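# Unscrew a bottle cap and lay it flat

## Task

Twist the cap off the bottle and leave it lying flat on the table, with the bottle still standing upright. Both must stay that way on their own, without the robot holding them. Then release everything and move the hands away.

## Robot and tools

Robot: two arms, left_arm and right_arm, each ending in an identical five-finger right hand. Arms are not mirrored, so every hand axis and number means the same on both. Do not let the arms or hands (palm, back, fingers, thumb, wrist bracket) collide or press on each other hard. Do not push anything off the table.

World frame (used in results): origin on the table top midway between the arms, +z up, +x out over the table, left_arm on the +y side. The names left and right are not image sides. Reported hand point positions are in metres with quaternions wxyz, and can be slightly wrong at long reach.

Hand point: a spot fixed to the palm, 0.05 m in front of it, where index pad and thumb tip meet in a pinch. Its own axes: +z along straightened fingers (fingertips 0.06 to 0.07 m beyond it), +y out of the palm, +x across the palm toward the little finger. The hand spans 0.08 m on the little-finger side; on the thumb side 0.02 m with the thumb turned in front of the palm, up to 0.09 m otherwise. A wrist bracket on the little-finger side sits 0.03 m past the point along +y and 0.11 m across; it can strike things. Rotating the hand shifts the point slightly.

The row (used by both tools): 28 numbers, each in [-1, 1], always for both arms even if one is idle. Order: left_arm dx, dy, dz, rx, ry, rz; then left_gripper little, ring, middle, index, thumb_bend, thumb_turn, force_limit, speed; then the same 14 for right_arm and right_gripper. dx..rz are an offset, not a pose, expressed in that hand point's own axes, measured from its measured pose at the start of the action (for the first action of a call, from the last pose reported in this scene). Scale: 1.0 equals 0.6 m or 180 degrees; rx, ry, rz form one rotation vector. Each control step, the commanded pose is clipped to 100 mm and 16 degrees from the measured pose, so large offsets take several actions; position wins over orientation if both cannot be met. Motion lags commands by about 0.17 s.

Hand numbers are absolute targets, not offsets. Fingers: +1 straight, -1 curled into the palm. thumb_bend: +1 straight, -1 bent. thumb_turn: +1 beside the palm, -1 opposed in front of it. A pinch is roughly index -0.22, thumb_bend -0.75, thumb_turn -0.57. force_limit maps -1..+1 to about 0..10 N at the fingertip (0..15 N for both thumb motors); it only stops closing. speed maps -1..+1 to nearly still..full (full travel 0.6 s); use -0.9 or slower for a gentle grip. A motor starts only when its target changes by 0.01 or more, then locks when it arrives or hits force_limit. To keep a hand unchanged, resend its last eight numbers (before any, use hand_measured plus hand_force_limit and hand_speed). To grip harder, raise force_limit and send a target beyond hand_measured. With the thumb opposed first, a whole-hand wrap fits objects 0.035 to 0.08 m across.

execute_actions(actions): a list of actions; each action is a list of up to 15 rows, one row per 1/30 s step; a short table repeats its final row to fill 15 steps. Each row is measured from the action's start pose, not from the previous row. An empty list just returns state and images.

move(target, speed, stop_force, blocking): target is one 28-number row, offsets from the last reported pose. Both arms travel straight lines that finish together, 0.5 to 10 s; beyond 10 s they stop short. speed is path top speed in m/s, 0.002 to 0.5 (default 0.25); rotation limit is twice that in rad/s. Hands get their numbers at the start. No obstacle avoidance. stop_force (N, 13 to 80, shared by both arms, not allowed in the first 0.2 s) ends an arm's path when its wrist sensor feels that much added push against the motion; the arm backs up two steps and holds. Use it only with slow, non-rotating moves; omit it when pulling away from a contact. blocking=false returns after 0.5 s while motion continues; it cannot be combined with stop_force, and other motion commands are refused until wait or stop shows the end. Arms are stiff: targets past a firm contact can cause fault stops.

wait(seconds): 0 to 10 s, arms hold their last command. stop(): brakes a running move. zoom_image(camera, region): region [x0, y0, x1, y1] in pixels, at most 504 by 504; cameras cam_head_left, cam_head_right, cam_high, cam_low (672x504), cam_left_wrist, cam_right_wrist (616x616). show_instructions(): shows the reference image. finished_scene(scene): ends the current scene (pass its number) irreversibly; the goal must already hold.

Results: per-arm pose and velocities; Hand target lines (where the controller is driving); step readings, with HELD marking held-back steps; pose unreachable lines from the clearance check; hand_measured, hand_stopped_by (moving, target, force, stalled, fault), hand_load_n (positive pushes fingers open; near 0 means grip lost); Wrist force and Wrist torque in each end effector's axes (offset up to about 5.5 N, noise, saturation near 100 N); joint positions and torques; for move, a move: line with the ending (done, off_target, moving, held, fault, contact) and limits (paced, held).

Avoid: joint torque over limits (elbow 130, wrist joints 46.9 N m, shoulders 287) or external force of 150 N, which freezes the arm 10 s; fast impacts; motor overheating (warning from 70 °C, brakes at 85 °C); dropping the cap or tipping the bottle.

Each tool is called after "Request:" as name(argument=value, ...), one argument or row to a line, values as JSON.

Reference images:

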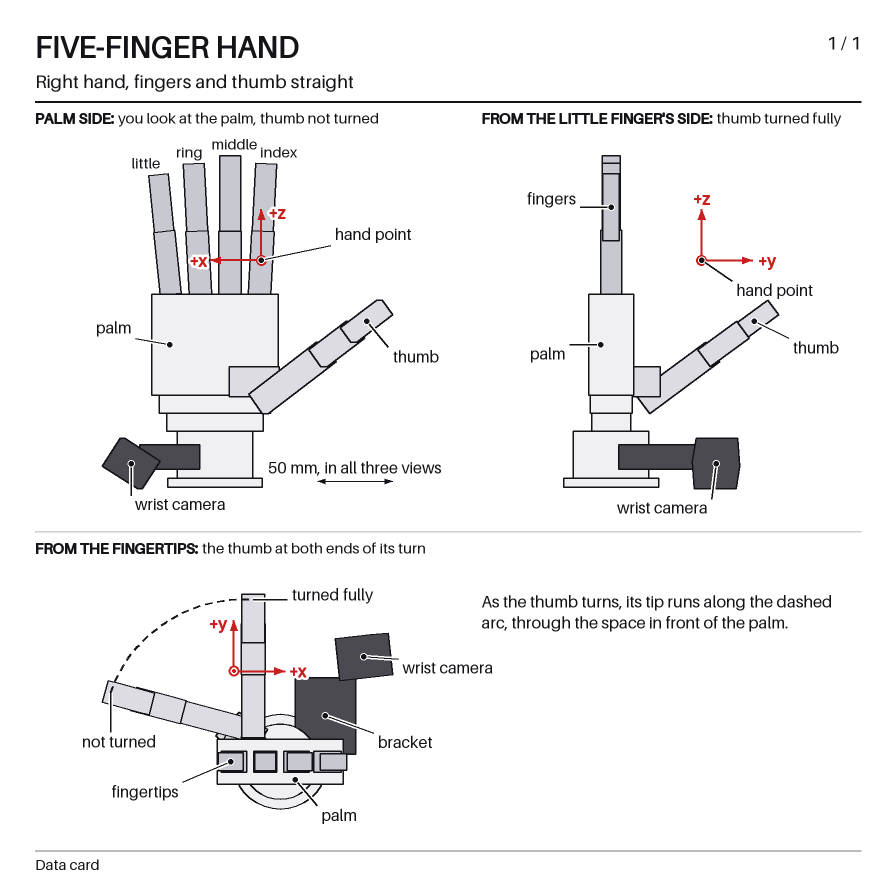

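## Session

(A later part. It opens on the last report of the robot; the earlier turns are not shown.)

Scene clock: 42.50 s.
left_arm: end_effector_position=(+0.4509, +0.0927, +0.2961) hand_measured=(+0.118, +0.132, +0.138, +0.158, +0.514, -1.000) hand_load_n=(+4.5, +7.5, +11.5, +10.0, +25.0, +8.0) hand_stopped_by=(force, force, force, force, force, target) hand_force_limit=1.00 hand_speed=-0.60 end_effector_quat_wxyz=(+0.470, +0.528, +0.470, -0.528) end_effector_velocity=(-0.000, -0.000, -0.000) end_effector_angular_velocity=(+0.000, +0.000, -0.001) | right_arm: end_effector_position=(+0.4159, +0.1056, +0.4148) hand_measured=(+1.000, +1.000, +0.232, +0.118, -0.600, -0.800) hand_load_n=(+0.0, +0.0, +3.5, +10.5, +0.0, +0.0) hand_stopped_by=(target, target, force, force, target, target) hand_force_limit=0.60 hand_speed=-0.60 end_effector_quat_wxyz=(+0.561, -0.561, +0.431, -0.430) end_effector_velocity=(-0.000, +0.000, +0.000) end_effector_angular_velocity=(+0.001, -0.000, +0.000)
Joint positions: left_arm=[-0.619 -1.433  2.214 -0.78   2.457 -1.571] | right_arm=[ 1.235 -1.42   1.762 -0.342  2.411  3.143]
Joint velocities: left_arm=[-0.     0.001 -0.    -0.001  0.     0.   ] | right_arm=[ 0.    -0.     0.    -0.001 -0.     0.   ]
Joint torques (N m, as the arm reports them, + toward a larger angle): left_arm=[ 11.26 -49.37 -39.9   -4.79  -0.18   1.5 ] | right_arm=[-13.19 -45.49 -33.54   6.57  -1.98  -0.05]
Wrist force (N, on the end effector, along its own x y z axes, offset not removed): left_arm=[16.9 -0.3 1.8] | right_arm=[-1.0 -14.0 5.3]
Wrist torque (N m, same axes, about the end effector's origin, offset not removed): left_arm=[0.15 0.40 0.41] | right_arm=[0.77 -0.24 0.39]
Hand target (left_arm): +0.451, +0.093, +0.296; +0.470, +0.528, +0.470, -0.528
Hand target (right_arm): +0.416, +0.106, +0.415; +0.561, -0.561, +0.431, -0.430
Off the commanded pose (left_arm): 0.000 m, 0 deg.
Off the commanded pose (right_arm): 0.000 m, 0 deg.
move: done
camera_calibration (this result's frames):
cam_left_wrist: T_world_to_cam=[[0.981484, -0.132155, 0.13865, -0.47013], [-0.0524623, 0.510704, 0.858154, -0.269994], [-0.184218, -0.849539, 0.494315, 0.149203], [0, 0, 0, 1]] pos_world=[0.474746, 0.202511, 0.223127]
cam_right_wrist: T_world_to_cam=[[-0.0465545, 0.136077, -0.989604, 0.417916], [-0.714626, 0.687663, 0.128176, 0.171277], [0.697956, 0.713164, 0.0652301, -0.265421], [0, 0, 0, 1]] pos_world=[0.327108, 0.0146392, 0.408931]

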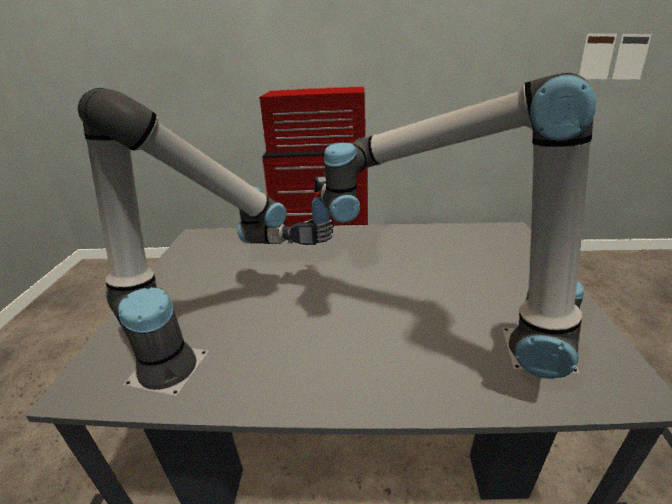

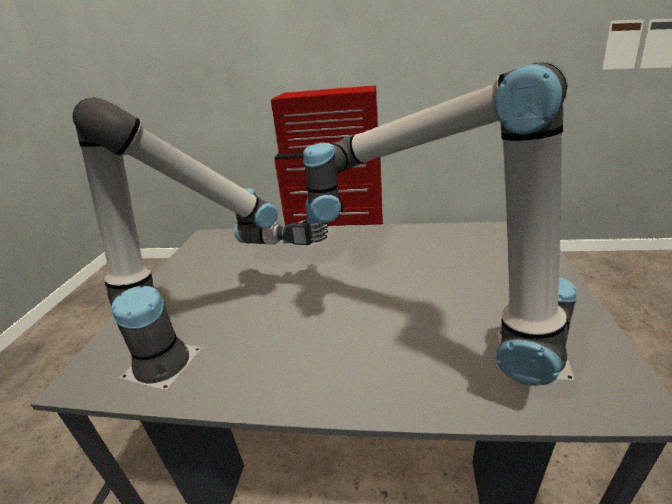

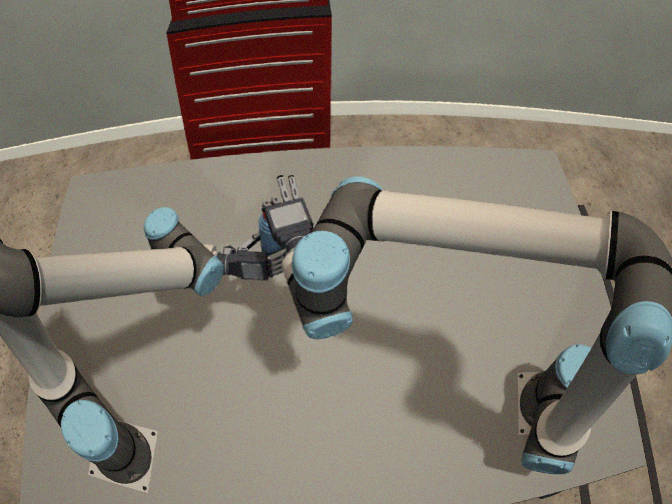

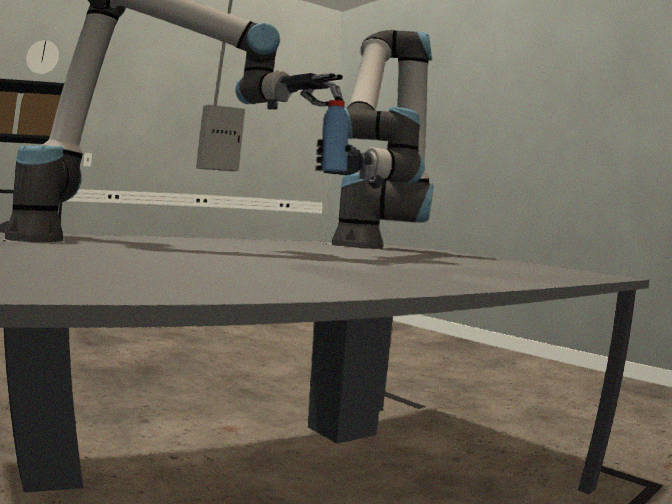

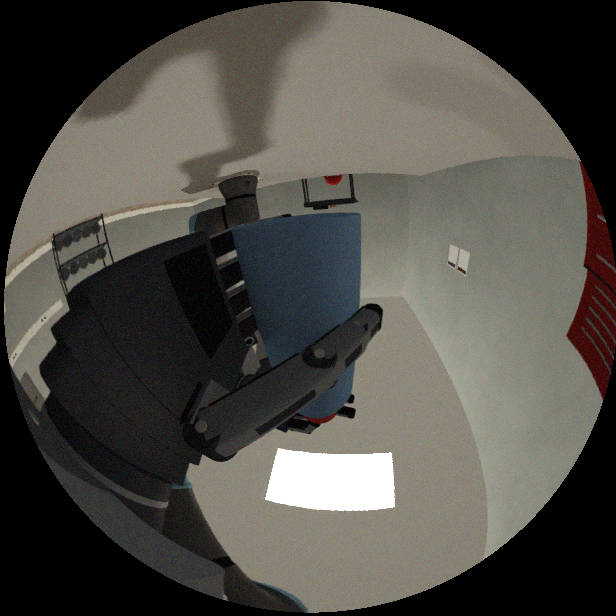

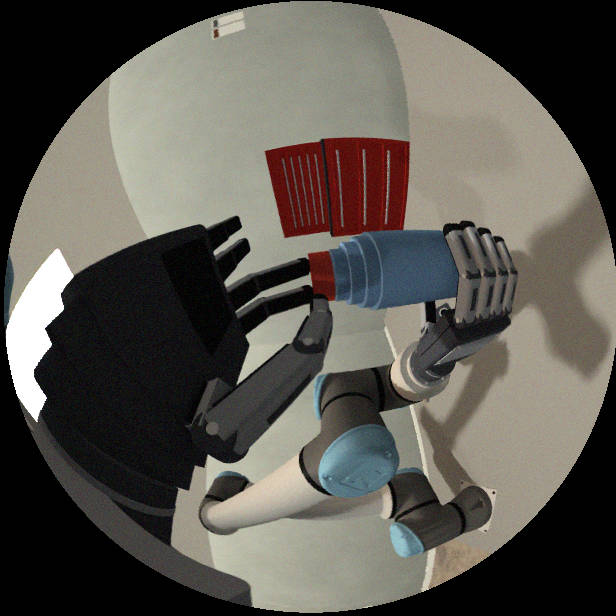

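Request:
move(
  target=[0,0,0,0,0,0,-0.95,-0.95,-1,-0.95,-0.95,-1,1,-0.6, 0,-0.11,0.04,0,0,0,1,1,0.6,0.6,0.7,-0.9,0.6,0],
  speed=0.06,
)

Request:
move(
  target=[0,0,0,0,0,0,-0.95,-0.95,-1,-0.95,-0.95,-1,1,-0.6, 0,0,0,-0.25,0,0,1,1,0.6,0.6,0.7,-0.9,0.6,0],
  speed=0.25,
)

Request:
zoom_image(
  camera="cam_low",
  region=[260,20,420,140],
)

Scene clock: 44.53 s.
left_arm: end_effector_position=(+0.4509, +0.0927, +0.2961) hand_measured=(+0.118, +0.132, +0.138, +0.158, +0.514, -1.000) hand_load_n=(+4.5, +7.0, +10.5, +9.0, +26.0, +8.0) hand_stopped_by=(force, force, force, force, force, target) hand_force_limit=1.00 hand_speed=-0.60 end_effector_quat_wxyz=(+0.470, +0.528, +0.470, -0.528) end_effector_velocity=(-0.000, -0.000, +0.000) end_effector_angular_velocity=(-0.000, -0.001, -0.001) | right_arm: end_effector_position=(+0.4389, +0.1116, +0.4805) hand_measured=(+1.000, +1.000, +0.600, +0.600, +0.700, -0.900) hand_load_n=(+0.0, +0.0, +0.0, +0.0, +0.0, +0.0) hand_stopped_by=(target, target, target, target, target, target) hand_force_limit=0.60 hand_speed=0.00 end_effector_quat_wxyz=(+0.561, -0.561, +0.431, -0.430) end_effector_velocity=(+0.001, +0.001, +0.002) end_effector_angular_velocity=(-0.000, +0.001, +0.000)
Joint positions: left_arm=[-0.619 -1.433  2.214 -0.78   2.457 -1.571] | right_arm=[ 1.207 -1.433  1.657 -0.224  2.384  3.143]
Joint velocities: left_arm=[-0.    -0.001  0.    -0.     0.     0.   ] | right_arm=[-0.001  0.001 -0.005  0.005 -0.001  0.001]
Joint torques (N m, as the arm reports them, + toward a larger angle): left_arm=[  9.04 -38.28 -23.24   0.47  -2.43   1.44] | right_arm=[-13.8  -62.93 -57.64   2.69  -3.05   3.99]
Wrist force (N, on the end effector, along its own x y z axes, offset not removed): left_arm=[0.2 0.0 -3.7] | right_arm=[-2.7 -0.8 0.4]
Wrist torque (N m, same axes, about the end effector's origin, offset not removed): left_arm=[0.06 0.19 -0.01] | right_arm=[-0.45 0.39 -0.23]
Hand target (left_arm): +0.451, +0.093, +0.296; +0.470, +0.528, +0.470, -0.528
Hand target (right_arm): +0.439, +0.112, +0.481; +0.561, -0.561, +0.431, -0.430
Off the commanded pose (left_arm): 0.000 m, 0 deg.
Off the commanded pose (right_arm): 0.000 m, 0 deg.
move: done
camera_calibration (this result's frames):
cam_left_wrist: T_world_to_cam=[[0.981479, -0.132146, 0.138696, -0.470164], [-0.052499, 0.51074, 0.858131, -0.269998], [-0.184236, -0.849519, 0.494343, 0.149175], [0, 0, 0, 1]] pos_world=[0.474765, 0.202495, 0.22316]
cam_right_wrist: T_world_to_cam=[[-0.0465164, 0.13608, -0.989605, 0.483158], [-0.714632, 0.687661, 0.128151, 0.175195], [0.697952, 0.713165, 0.0652599, -0.290085], [0, 0, 0, 1]] pos_world=[0.35014, 0.0206548, 0.474615]

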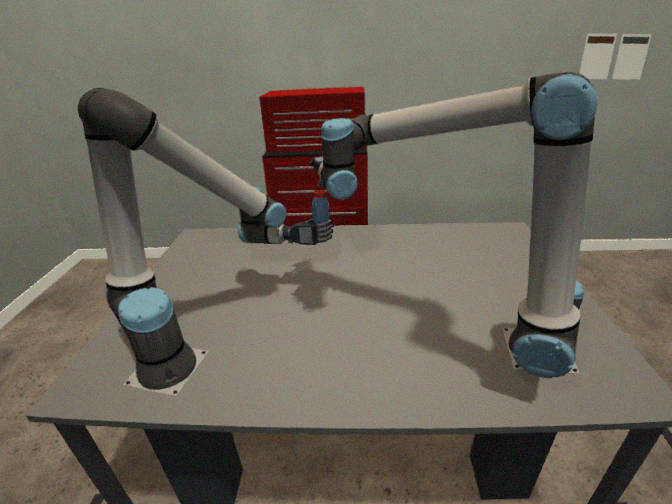

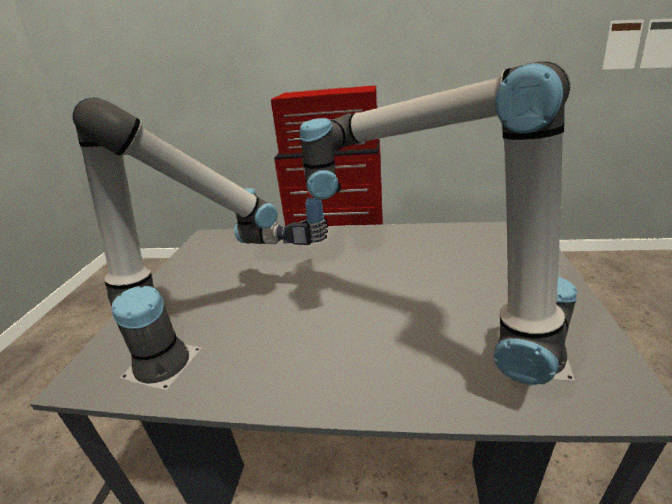

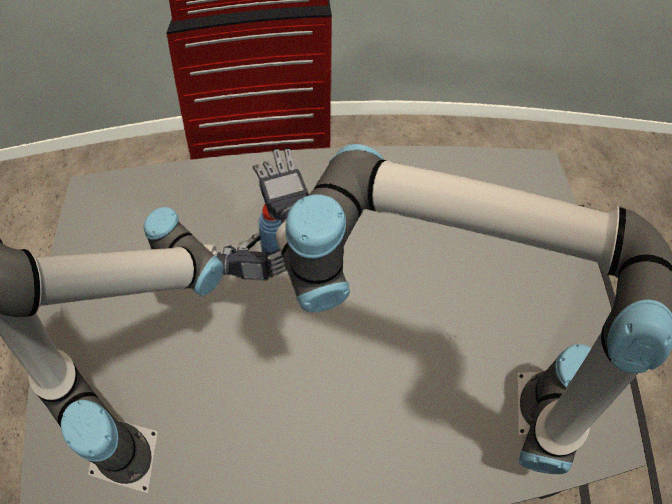

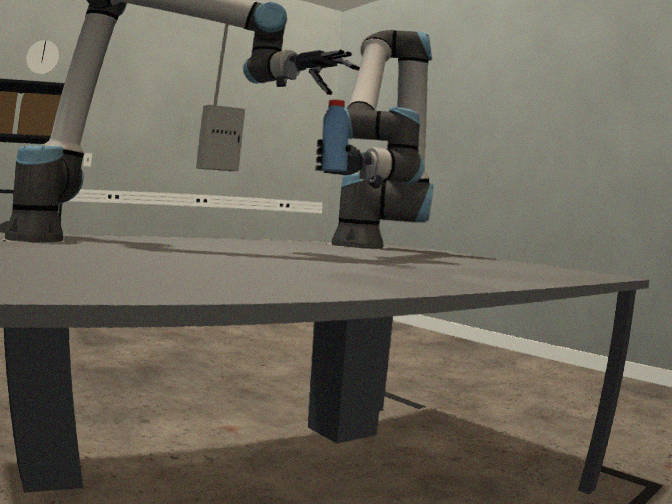

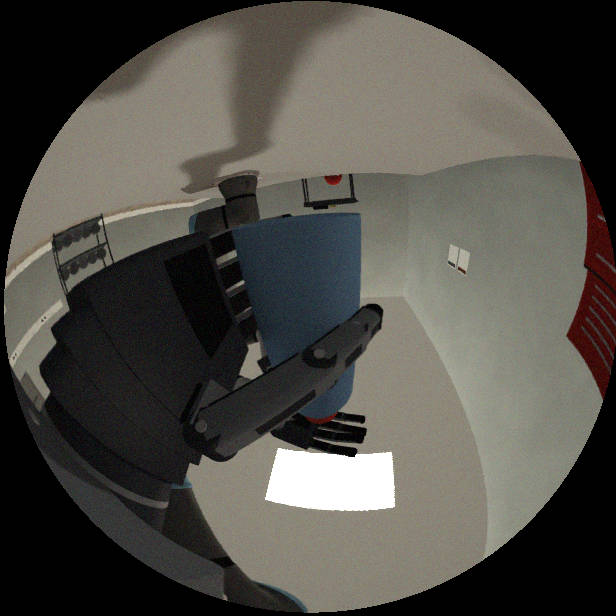

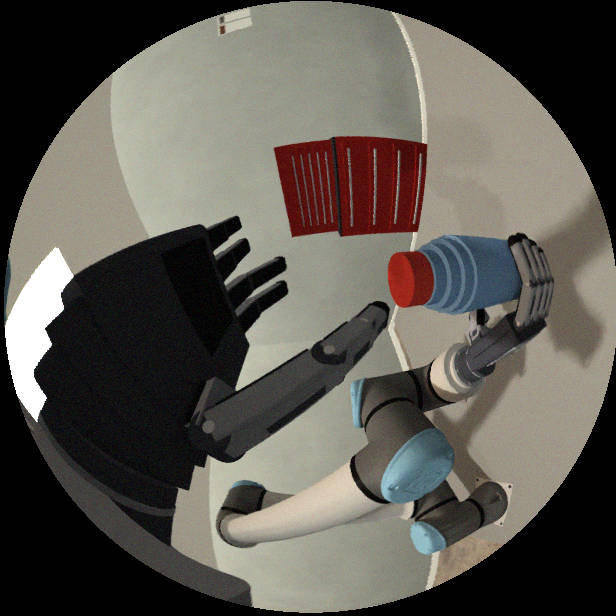

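Scene clock: 46.70 s.
left_arm: end_effector_position=(+0.4509, +0.0927, +0.2961) hand_measured=(+0.118, +0.132, +0.138, +0.158, +0.514, -1.000) hand_load_n=(+4.5, +7.0, +10.5, +9.0, +26.0, +8.0) hand_stopped_by=(force, force, force, force, force, target) hand_force_limit=1.00 hand_speed=-0.60 end_effector_quat_wxyz=(+0.470, +0.528, +0.470, -0.528) end_effector_velocity=(+0.000, +0.000, +0.000) end_effector_angular_velocity=(-0.001, -0.001, +0.000) | right_arm: end_effector_position=(+0.4388, +0.1113, +0.4805) hand_measured=(+1.000, +1.000, +0.600, +0.600, +0.700, -0.900) hand_load_n=(+0.0, +0.0, +0.0, +0.0, +0.0, +0.0) hand_stopped_by=(target, target, target, target, target, target) hand_force_limit=0.60 hand_speed=0.00 end_effector_quat_wxyz=(-0.305, +0.732, -0.563, +0.233) end_effector_velocity=(+0.000, +0.000, -0.001) end_effector_angular_velocity=(-0.006, +0.014, -0.000)
Joint positions: left_arm=[-0.619 -1.433  2.214 -0.78   2.457 -1.571] | right_arm=[ 1.085 -1.182  1.117  0.977  2.038  3.671]
Joint velocities: left_arm=[ 0.     0.    -0.    -0.001  0.    -0.   ] | right_arm=[-0.003  0.008 -0.011  0.018 -0.008  0.003]
Joint torques (N m, as the arm reports them, + toward a larger angle): left_arm=[ 10.18 -39.35 -23.58   0.59  -2.23   1.31] | right_arm=[-16.03 -57.01 -55.37   5.46  -2.72   3.73]
Wrist force (N, on the end effector, along its own x y z axes, offset not removed): left_arm=[0.3 1.9 -4.4] | right_arm=[3.1 0.7 -3.5]
Wrist torque (N m, same axes, about the end effector's origin, offset not removed): left_arm=[0.32 0.08 0.00] | right_arm=[0.21 -0.21 0.16]
Hand target (left_arm): +0.451, +0.093, +0.296; +0.470, +0.528, +0.470, -0.528
Hand target (right_arm): +0.439, +0.111, +0.481; -0.304, +0.733, -0.563, +0.233
Off the commanded pose (left_arm): 0.000 m, 0 deg.
Off the commanded pose (right_arm): 0.000 m, 0 deg.
move: done
camera_calibration (this result's frames):
cam_left_wrist: T_world_to_cam=[[0.981479, -0.132146, 0.138695, -0.470164], [-0.0524986, 0.510739, 0.858131, -0.269998], [-0.184236, -0.849519, 0.494342, 0.149175], [0, 0, 0, 1]] pos_world=[0.474764, 0.202495, 0.22316]
cam_right_wrist: T_world_to_cam=[[-0.718655, -0.0438901, -0.69398, 0.656169], [-0.483159, 0.749261, 0.452951, -0.0892187], [0.500093, 0.660819, -0.559666, 0.10315], [0, 0, 0, 1]] pos_world=[0.376868, 0.0274842, 0.553509]

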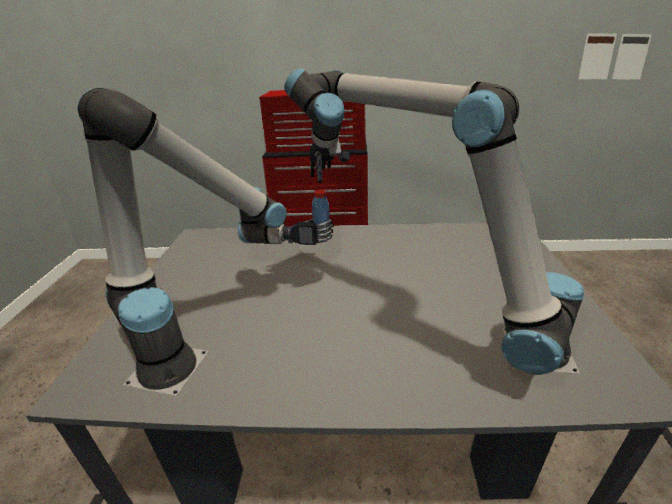

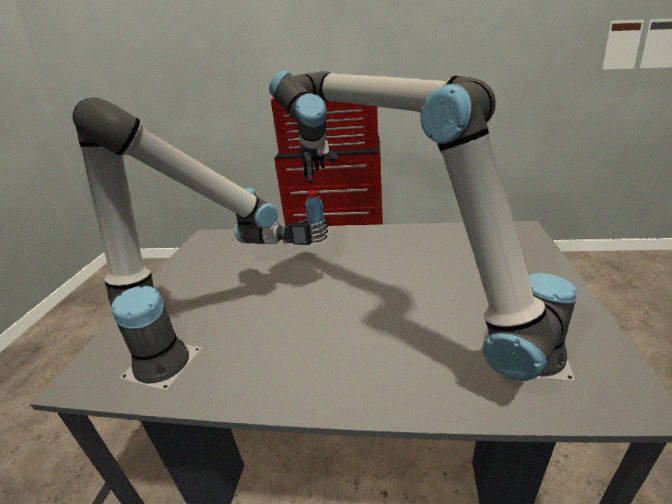

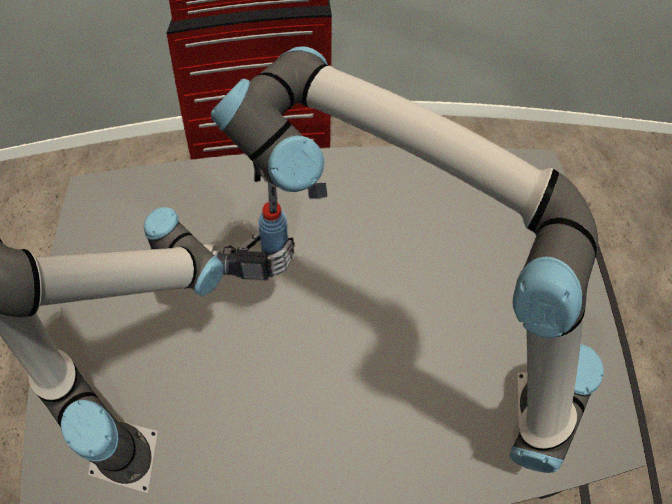

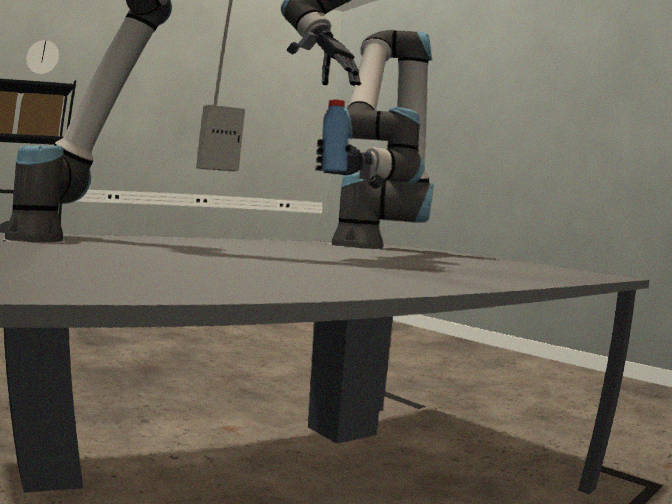

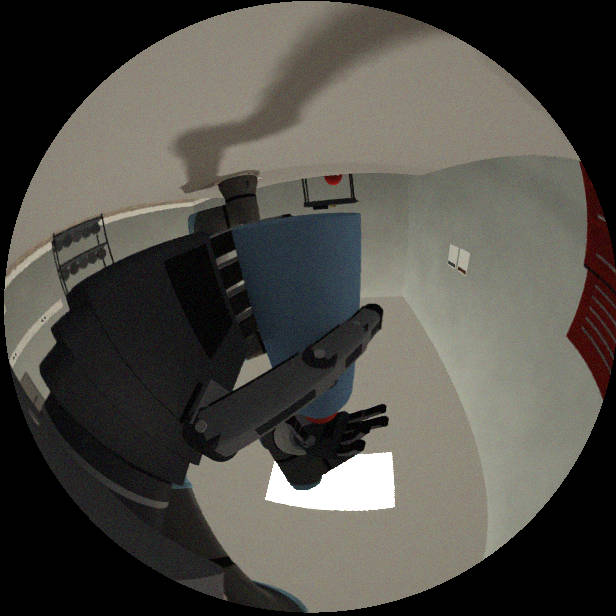

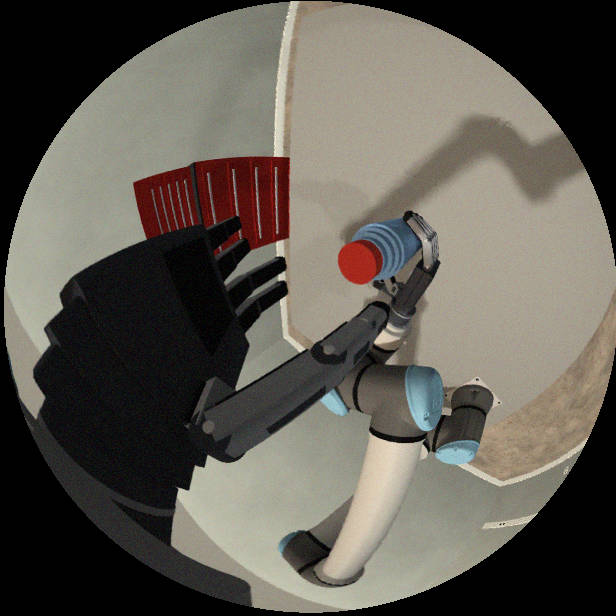

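Region (260, 20, 420, 140) of cam_low's 672x504 image, scaled by 3.150, with more detail than that image has; it fills the top 378 rows of this view, and the rest is white.

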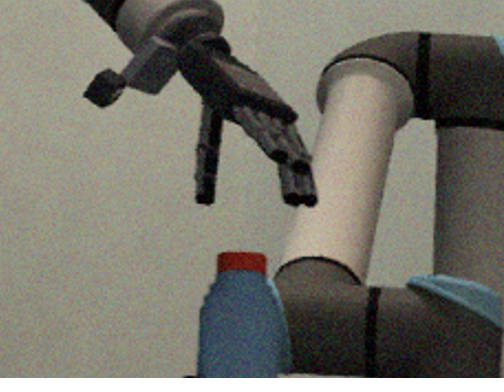

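Request:
move(
  target=[0,0,0,0,0,0,-0.95,-0.95,-1,-0.95,-0.95,-1,1,-0.6, 0,0.061,0.061,0,0,0,1,1,0.6,0.6,0.7,-0.9,0.6,0],
  speed=0.04,
  stop_force=13,
)

Request:
move(
  target=[0,0,0,0,0,0,-0.95,-0.95,-1,-0.95,-0.95,-1,1,-0.6, 0,0,0,0,0,0,1,1,-0.6,-0.6,-0.8,-0.9,0.6,-0.6],
)

Request:
zoom_image(
  camera="cam_low",
  region=[260,20,420,140],
)

Scene clock: 48.63 s.
left_arm: end_effector_position=(+0.4509, +0.0927, +0.2961) hand_measured=(+0.118, +0.132, +0.138, +0.158, +0.514, -1.000) hand_load_n=(+4.5, +7.0, +10.5, +9.0, +26.0, +8.0) hand_stopped_by=(force, force, force, force, force, target) hand_force_limit=1.00 hand_speed=-0.60 end_effector_quat_wxyz=(+0.470, +0.528, +0.470, -0.528) end_effector_velocity=(+0.000, -0.000, +0.001) end_effector_angular_velocity=(-0.001, -0.001, -0.000) | right_arm: end_effector_position=(+0.4389, +0.1115, +0.4291) hand_measured=(+1.000, +1.000, +0.600, +0.600, +0.700, -0.900) hand_load_n=(+0.0, +0.0, +0.0, +0.0, +0.0, +0.0) hand_stopped_by=(target, target, target, target, target, target) hand_force_limit=0.60 hand_speed=0.00 end_effector_quat_wxyz=(-0.305, +0.732, -0.563, +0.233) end_effector_velocity=(+0.001, +0.001, -0.003) end_effector_angular_velocity=(+0.001, -0.001, +0.000)
Joint positions: left_arm=[-0.619 -1.433  2.214 -0.78   2.457 -1.571] | right_arm=[ 1.085 -1.184  1.209  0.887  2.038  3.671]
Joint velocities: left_arm=[ 0.    -0.001 -0.     0.     0.    -0.   ] | right_arm=[-0.     0.001  0.004 -0.007 -0.    -0.   ]
Joint torques (N m, as the arm reports them, + toward a larger angle): left_arm=[  8.8  -39.48 -23.63   0.5   -2.05   1.38] | right_arm=[ 20.27 -56.56 -29.68  -1.11   3.63  -4.19]
Wrist force (N, on the end effector, along its own x y z axes, offset not removed): left_arm=[2.2 1.2 -4.6] | right_arm=[5.4 4.0 -0.3]
Wrist torque (N m, same axes, about the end effector's origin, offset not removed): left_arm=[0.23 -0.09 0.17] | right_arm=[0.28 -0.67 0.49]
Hand target (left_arm): +0.451, +0.093, +0.296; +0.470, +0.528, +0.470, -0.528
Hand target (right_arm): +0.439, +0.111, +0.429; -0.305, +0.732, -0.563, +0.233
Off the commanded pose (left_arm): 0.000 m, 0 deg.
Off the commanded pose (right_arm): 0.000 m, 0 deg.
move: done
camera_calibration (this result's frames):
cam_left_wrist: T_world_to_cam=[[0.981479, -0.132146, 0.138695, -0.470163], [-0.0524985, 0.510739, 0.858131, -0.269998], [-0.184236, -0.849519, 0.494342, 0.149175], [0, 0, 0, 1]] pos_world=[0.474764, 0.202495, 0.223159]
cam_right_wrist: T_world_to_cam=[[-0.718661, -0.043878, -0.693974, 0.620585], [-0.483145, 0.749266, 0.452958, -0.0659879], [0.500097, 0.660814, -0.559668, 0.0742315], [0, 0, 0, 1]] pos_world=[0.376986, 0.0276193, 0.502105]

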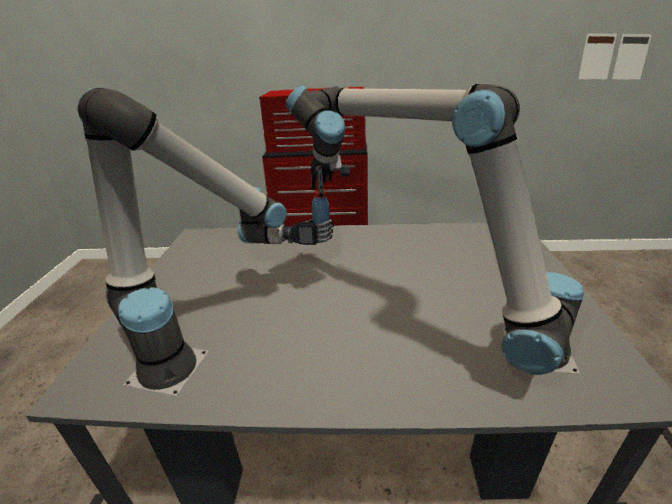

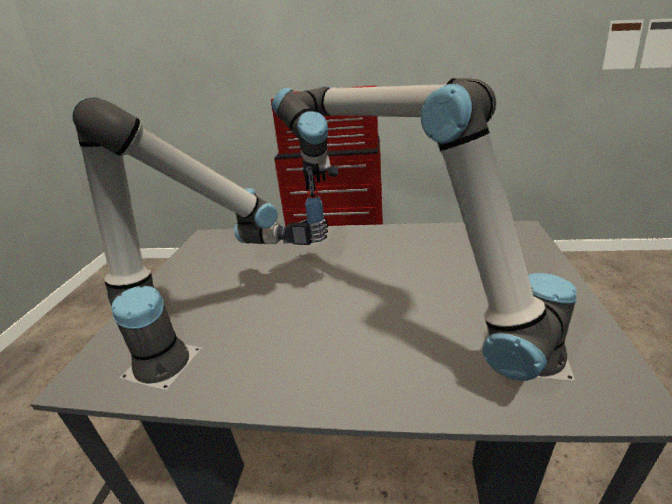

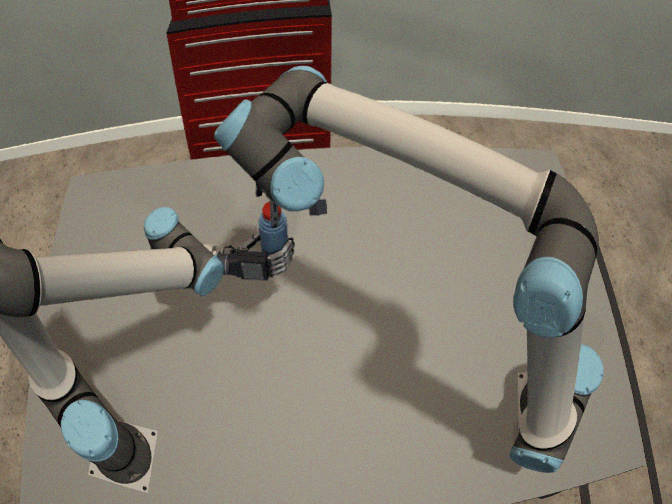

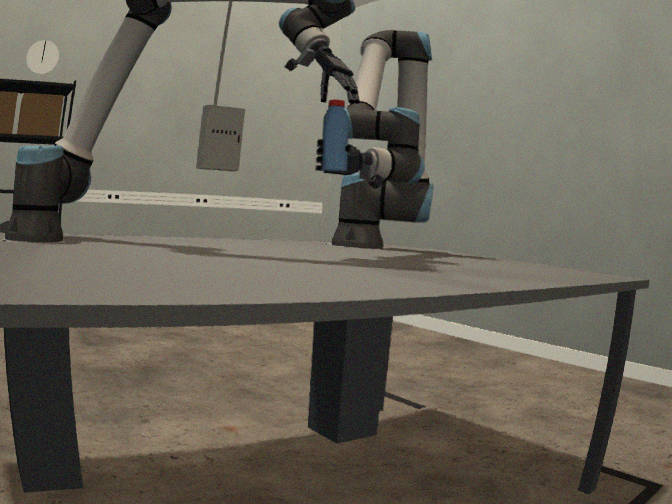

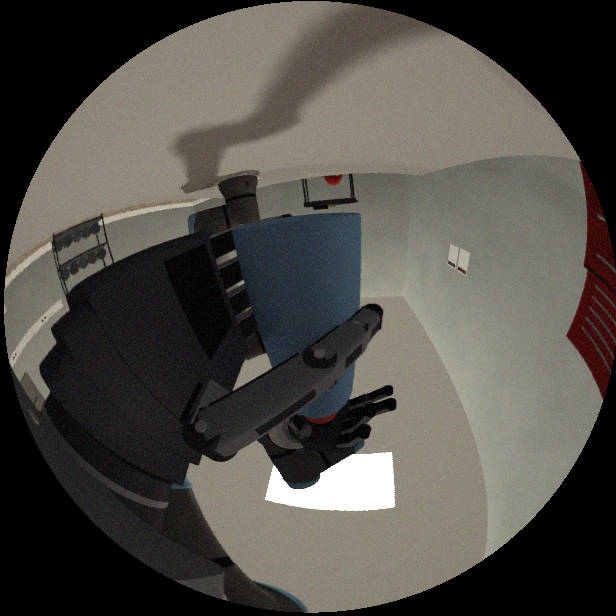

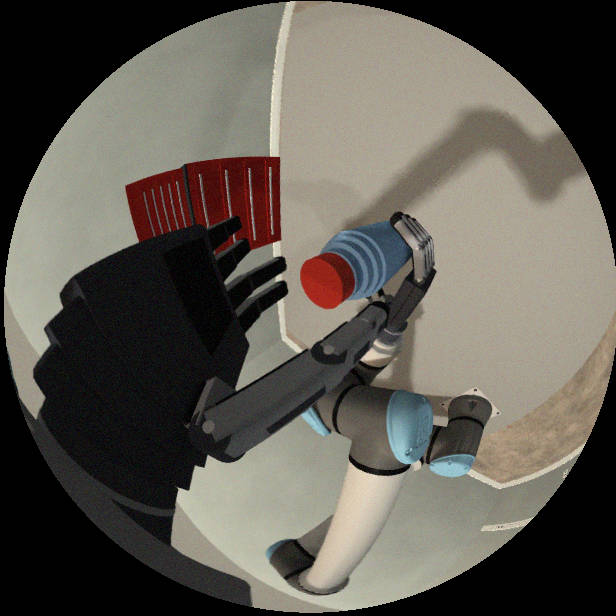

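Scene clock: 50.80 s.
left_arm: end_effector_position=(+0.4509, +0.0927, +0.2961) hand_measured=(+0.118, +0.130, +0.138, +0.158, +0.514, -1.000) hand_load_n=(+5.5, +7.0, +9.0, +7.5, +25.0, +8.0) hand_stopped_by=(force, force, force, force, force, target) hand_force_limit=1.00 hand_speed=-0.60 end_effector_quat_wxyz=(+0.470, +0.528, +0.470, -0.528) end_effector_velocity=(+0.000, -0.000, -0.001) end_effector_angular_velocity=(+0.001, +0.001, -0.001) | right_arm: end_effector_position=(+0.4389, +0.1115, +0.4291) hand_measured=(+1.000, +1.000, -0.598, +0.004, -0.064, -0.900) hand_load_n=(+0.0, +0.0, +8.0, +0.0, +11.5, +2.0) hand_stopped_by=(target, target, force, force, force, target) hand_force_limit=0.60 hand_speed=-0.60 end_effector_quat_wxyz=(-0.305, +0.732, -0.563, +0.233) end_effector_velocity=(-0.001, -0.001, -0.001) end_effector_angular_velocity=(-0.002, +0.002, -0.000)
Joint positions: left_arm=[-0.619 -1.433  2.214 -0.78   2.457 -1.571] | right_arm=[ 1.085 -1.184  1.209  0.887  2.038  3.671]
Joint velocities: left_arm=[ 0.     0.001 -0.     0.001  0.001  0.   ] | right_arm=[-0.    -0.001  0.002  0.002  0.     0.   ]
Joint torques (N m, as the arm reports them, + toward a larger angle): left_arm=[  9.   -37.41 -27.78  -0.17  -1.92  -1.94] | right_arm=[ 19.84 -68.32 -55.2   -1.31  -0.99  -2.52]
Wrist force (N, on the end effector, along its own x y z axes, offset not removed): left_arm=[1.8 -2.3 -1.5] | right_arm=[-4.5 7.6 -1.5]
Wrist torque (N m, same axes, about the end effector's origin, offset not removed): left_arm=[-0.41 -0.26 -0.02] | right_arm=[1.04 1.08 0.07]
Hand target (left_arm): +0.451, +0.093, +0.296; +0.470, +0.528, +0.470, -0.528
Hand target (right_arm): +0.439, +0.111, +0.429; -0.305, +0.732, -0.563, +0.233
Off the commanded pose (left_arm): 0.000 m, 0 deg.
Off the commanded pose (right_arm): 0.000 m, 0 deg.
move: done
camera_calibration (this result's frames):
cam_left_wrist: T_world_to_cam=[[0.981481, -0.132149, 0.138678, -0.470152], [-0.0524858, 0.510725, 0.85814, -0.269999], [-0.184229, -0.849527, 0.494331, 0.149184], [0, 0, 0, 1]] pos_world=[0.474758, 0.202501, 0.223151]
cam_right_wrist: T_world_to_cam=[[-0.718663, -0.0439064, -0.693971, 0.620581], [-0.483128, 0.749305, 0.452911, -0.0659621], [0.500111, 0.660768, -0.55971, 0.0742524], [0, 0, 0, 1]] pos_world=[0.376986, 0.0276096, 0.5021]

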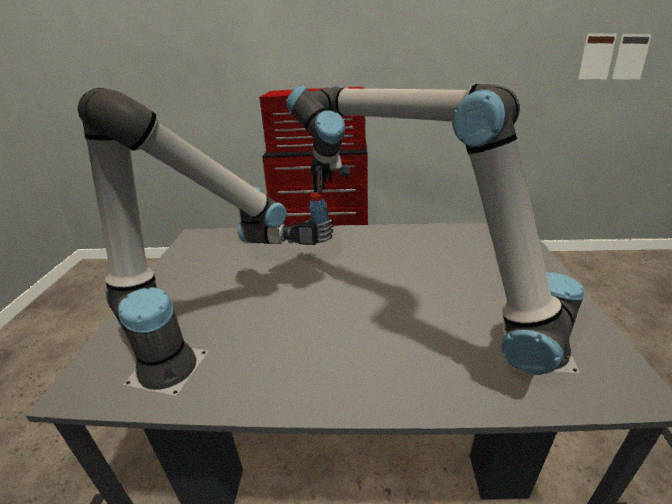

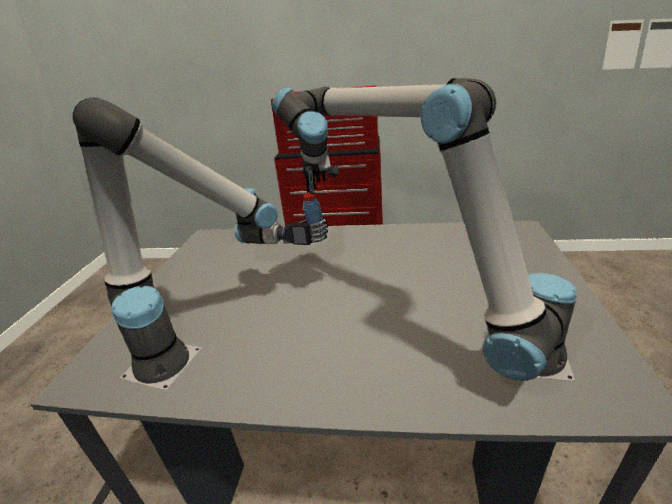

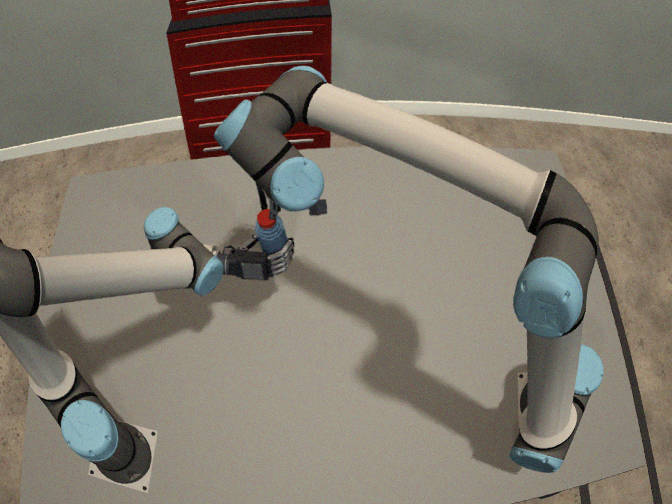

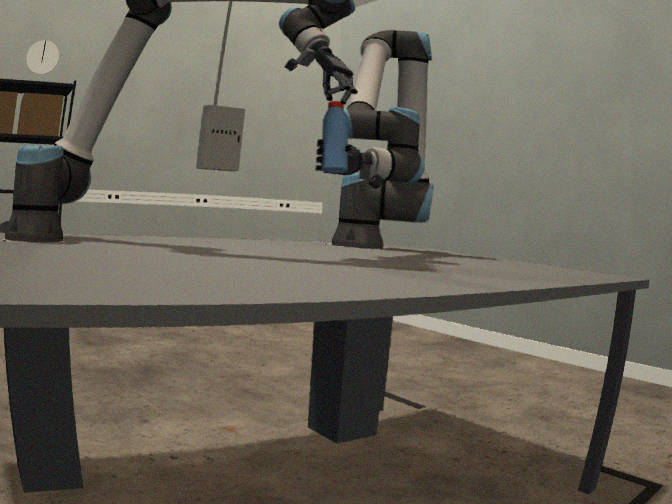

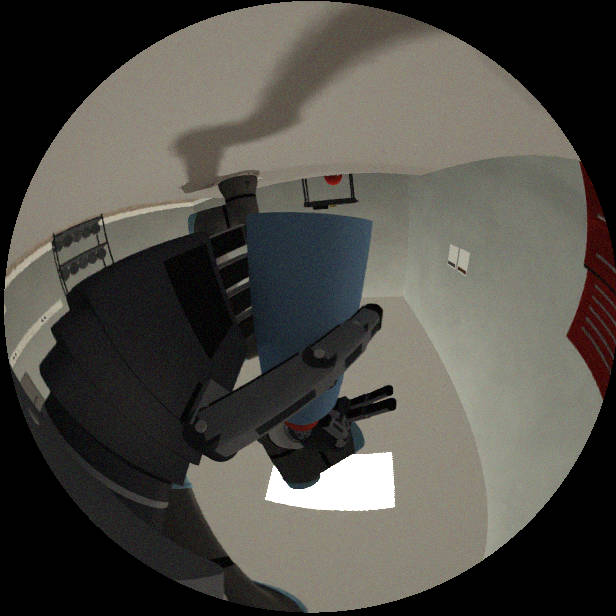

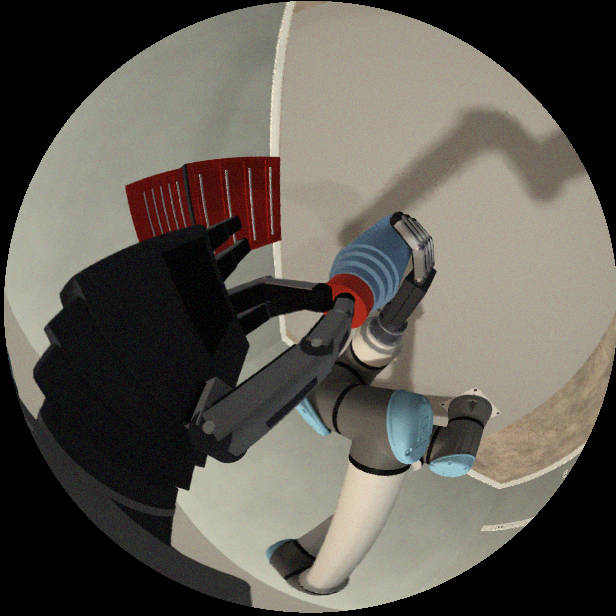

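Region (260, 20, 420, 140) of cam_low's 672x504 image, scaled by 3.150, with more detail than that image has; it fills the top 378 rows of this view, and the rest is white.

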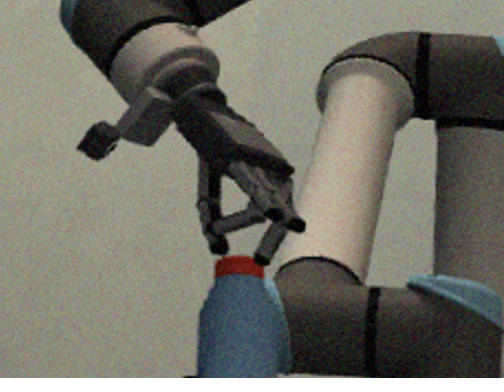

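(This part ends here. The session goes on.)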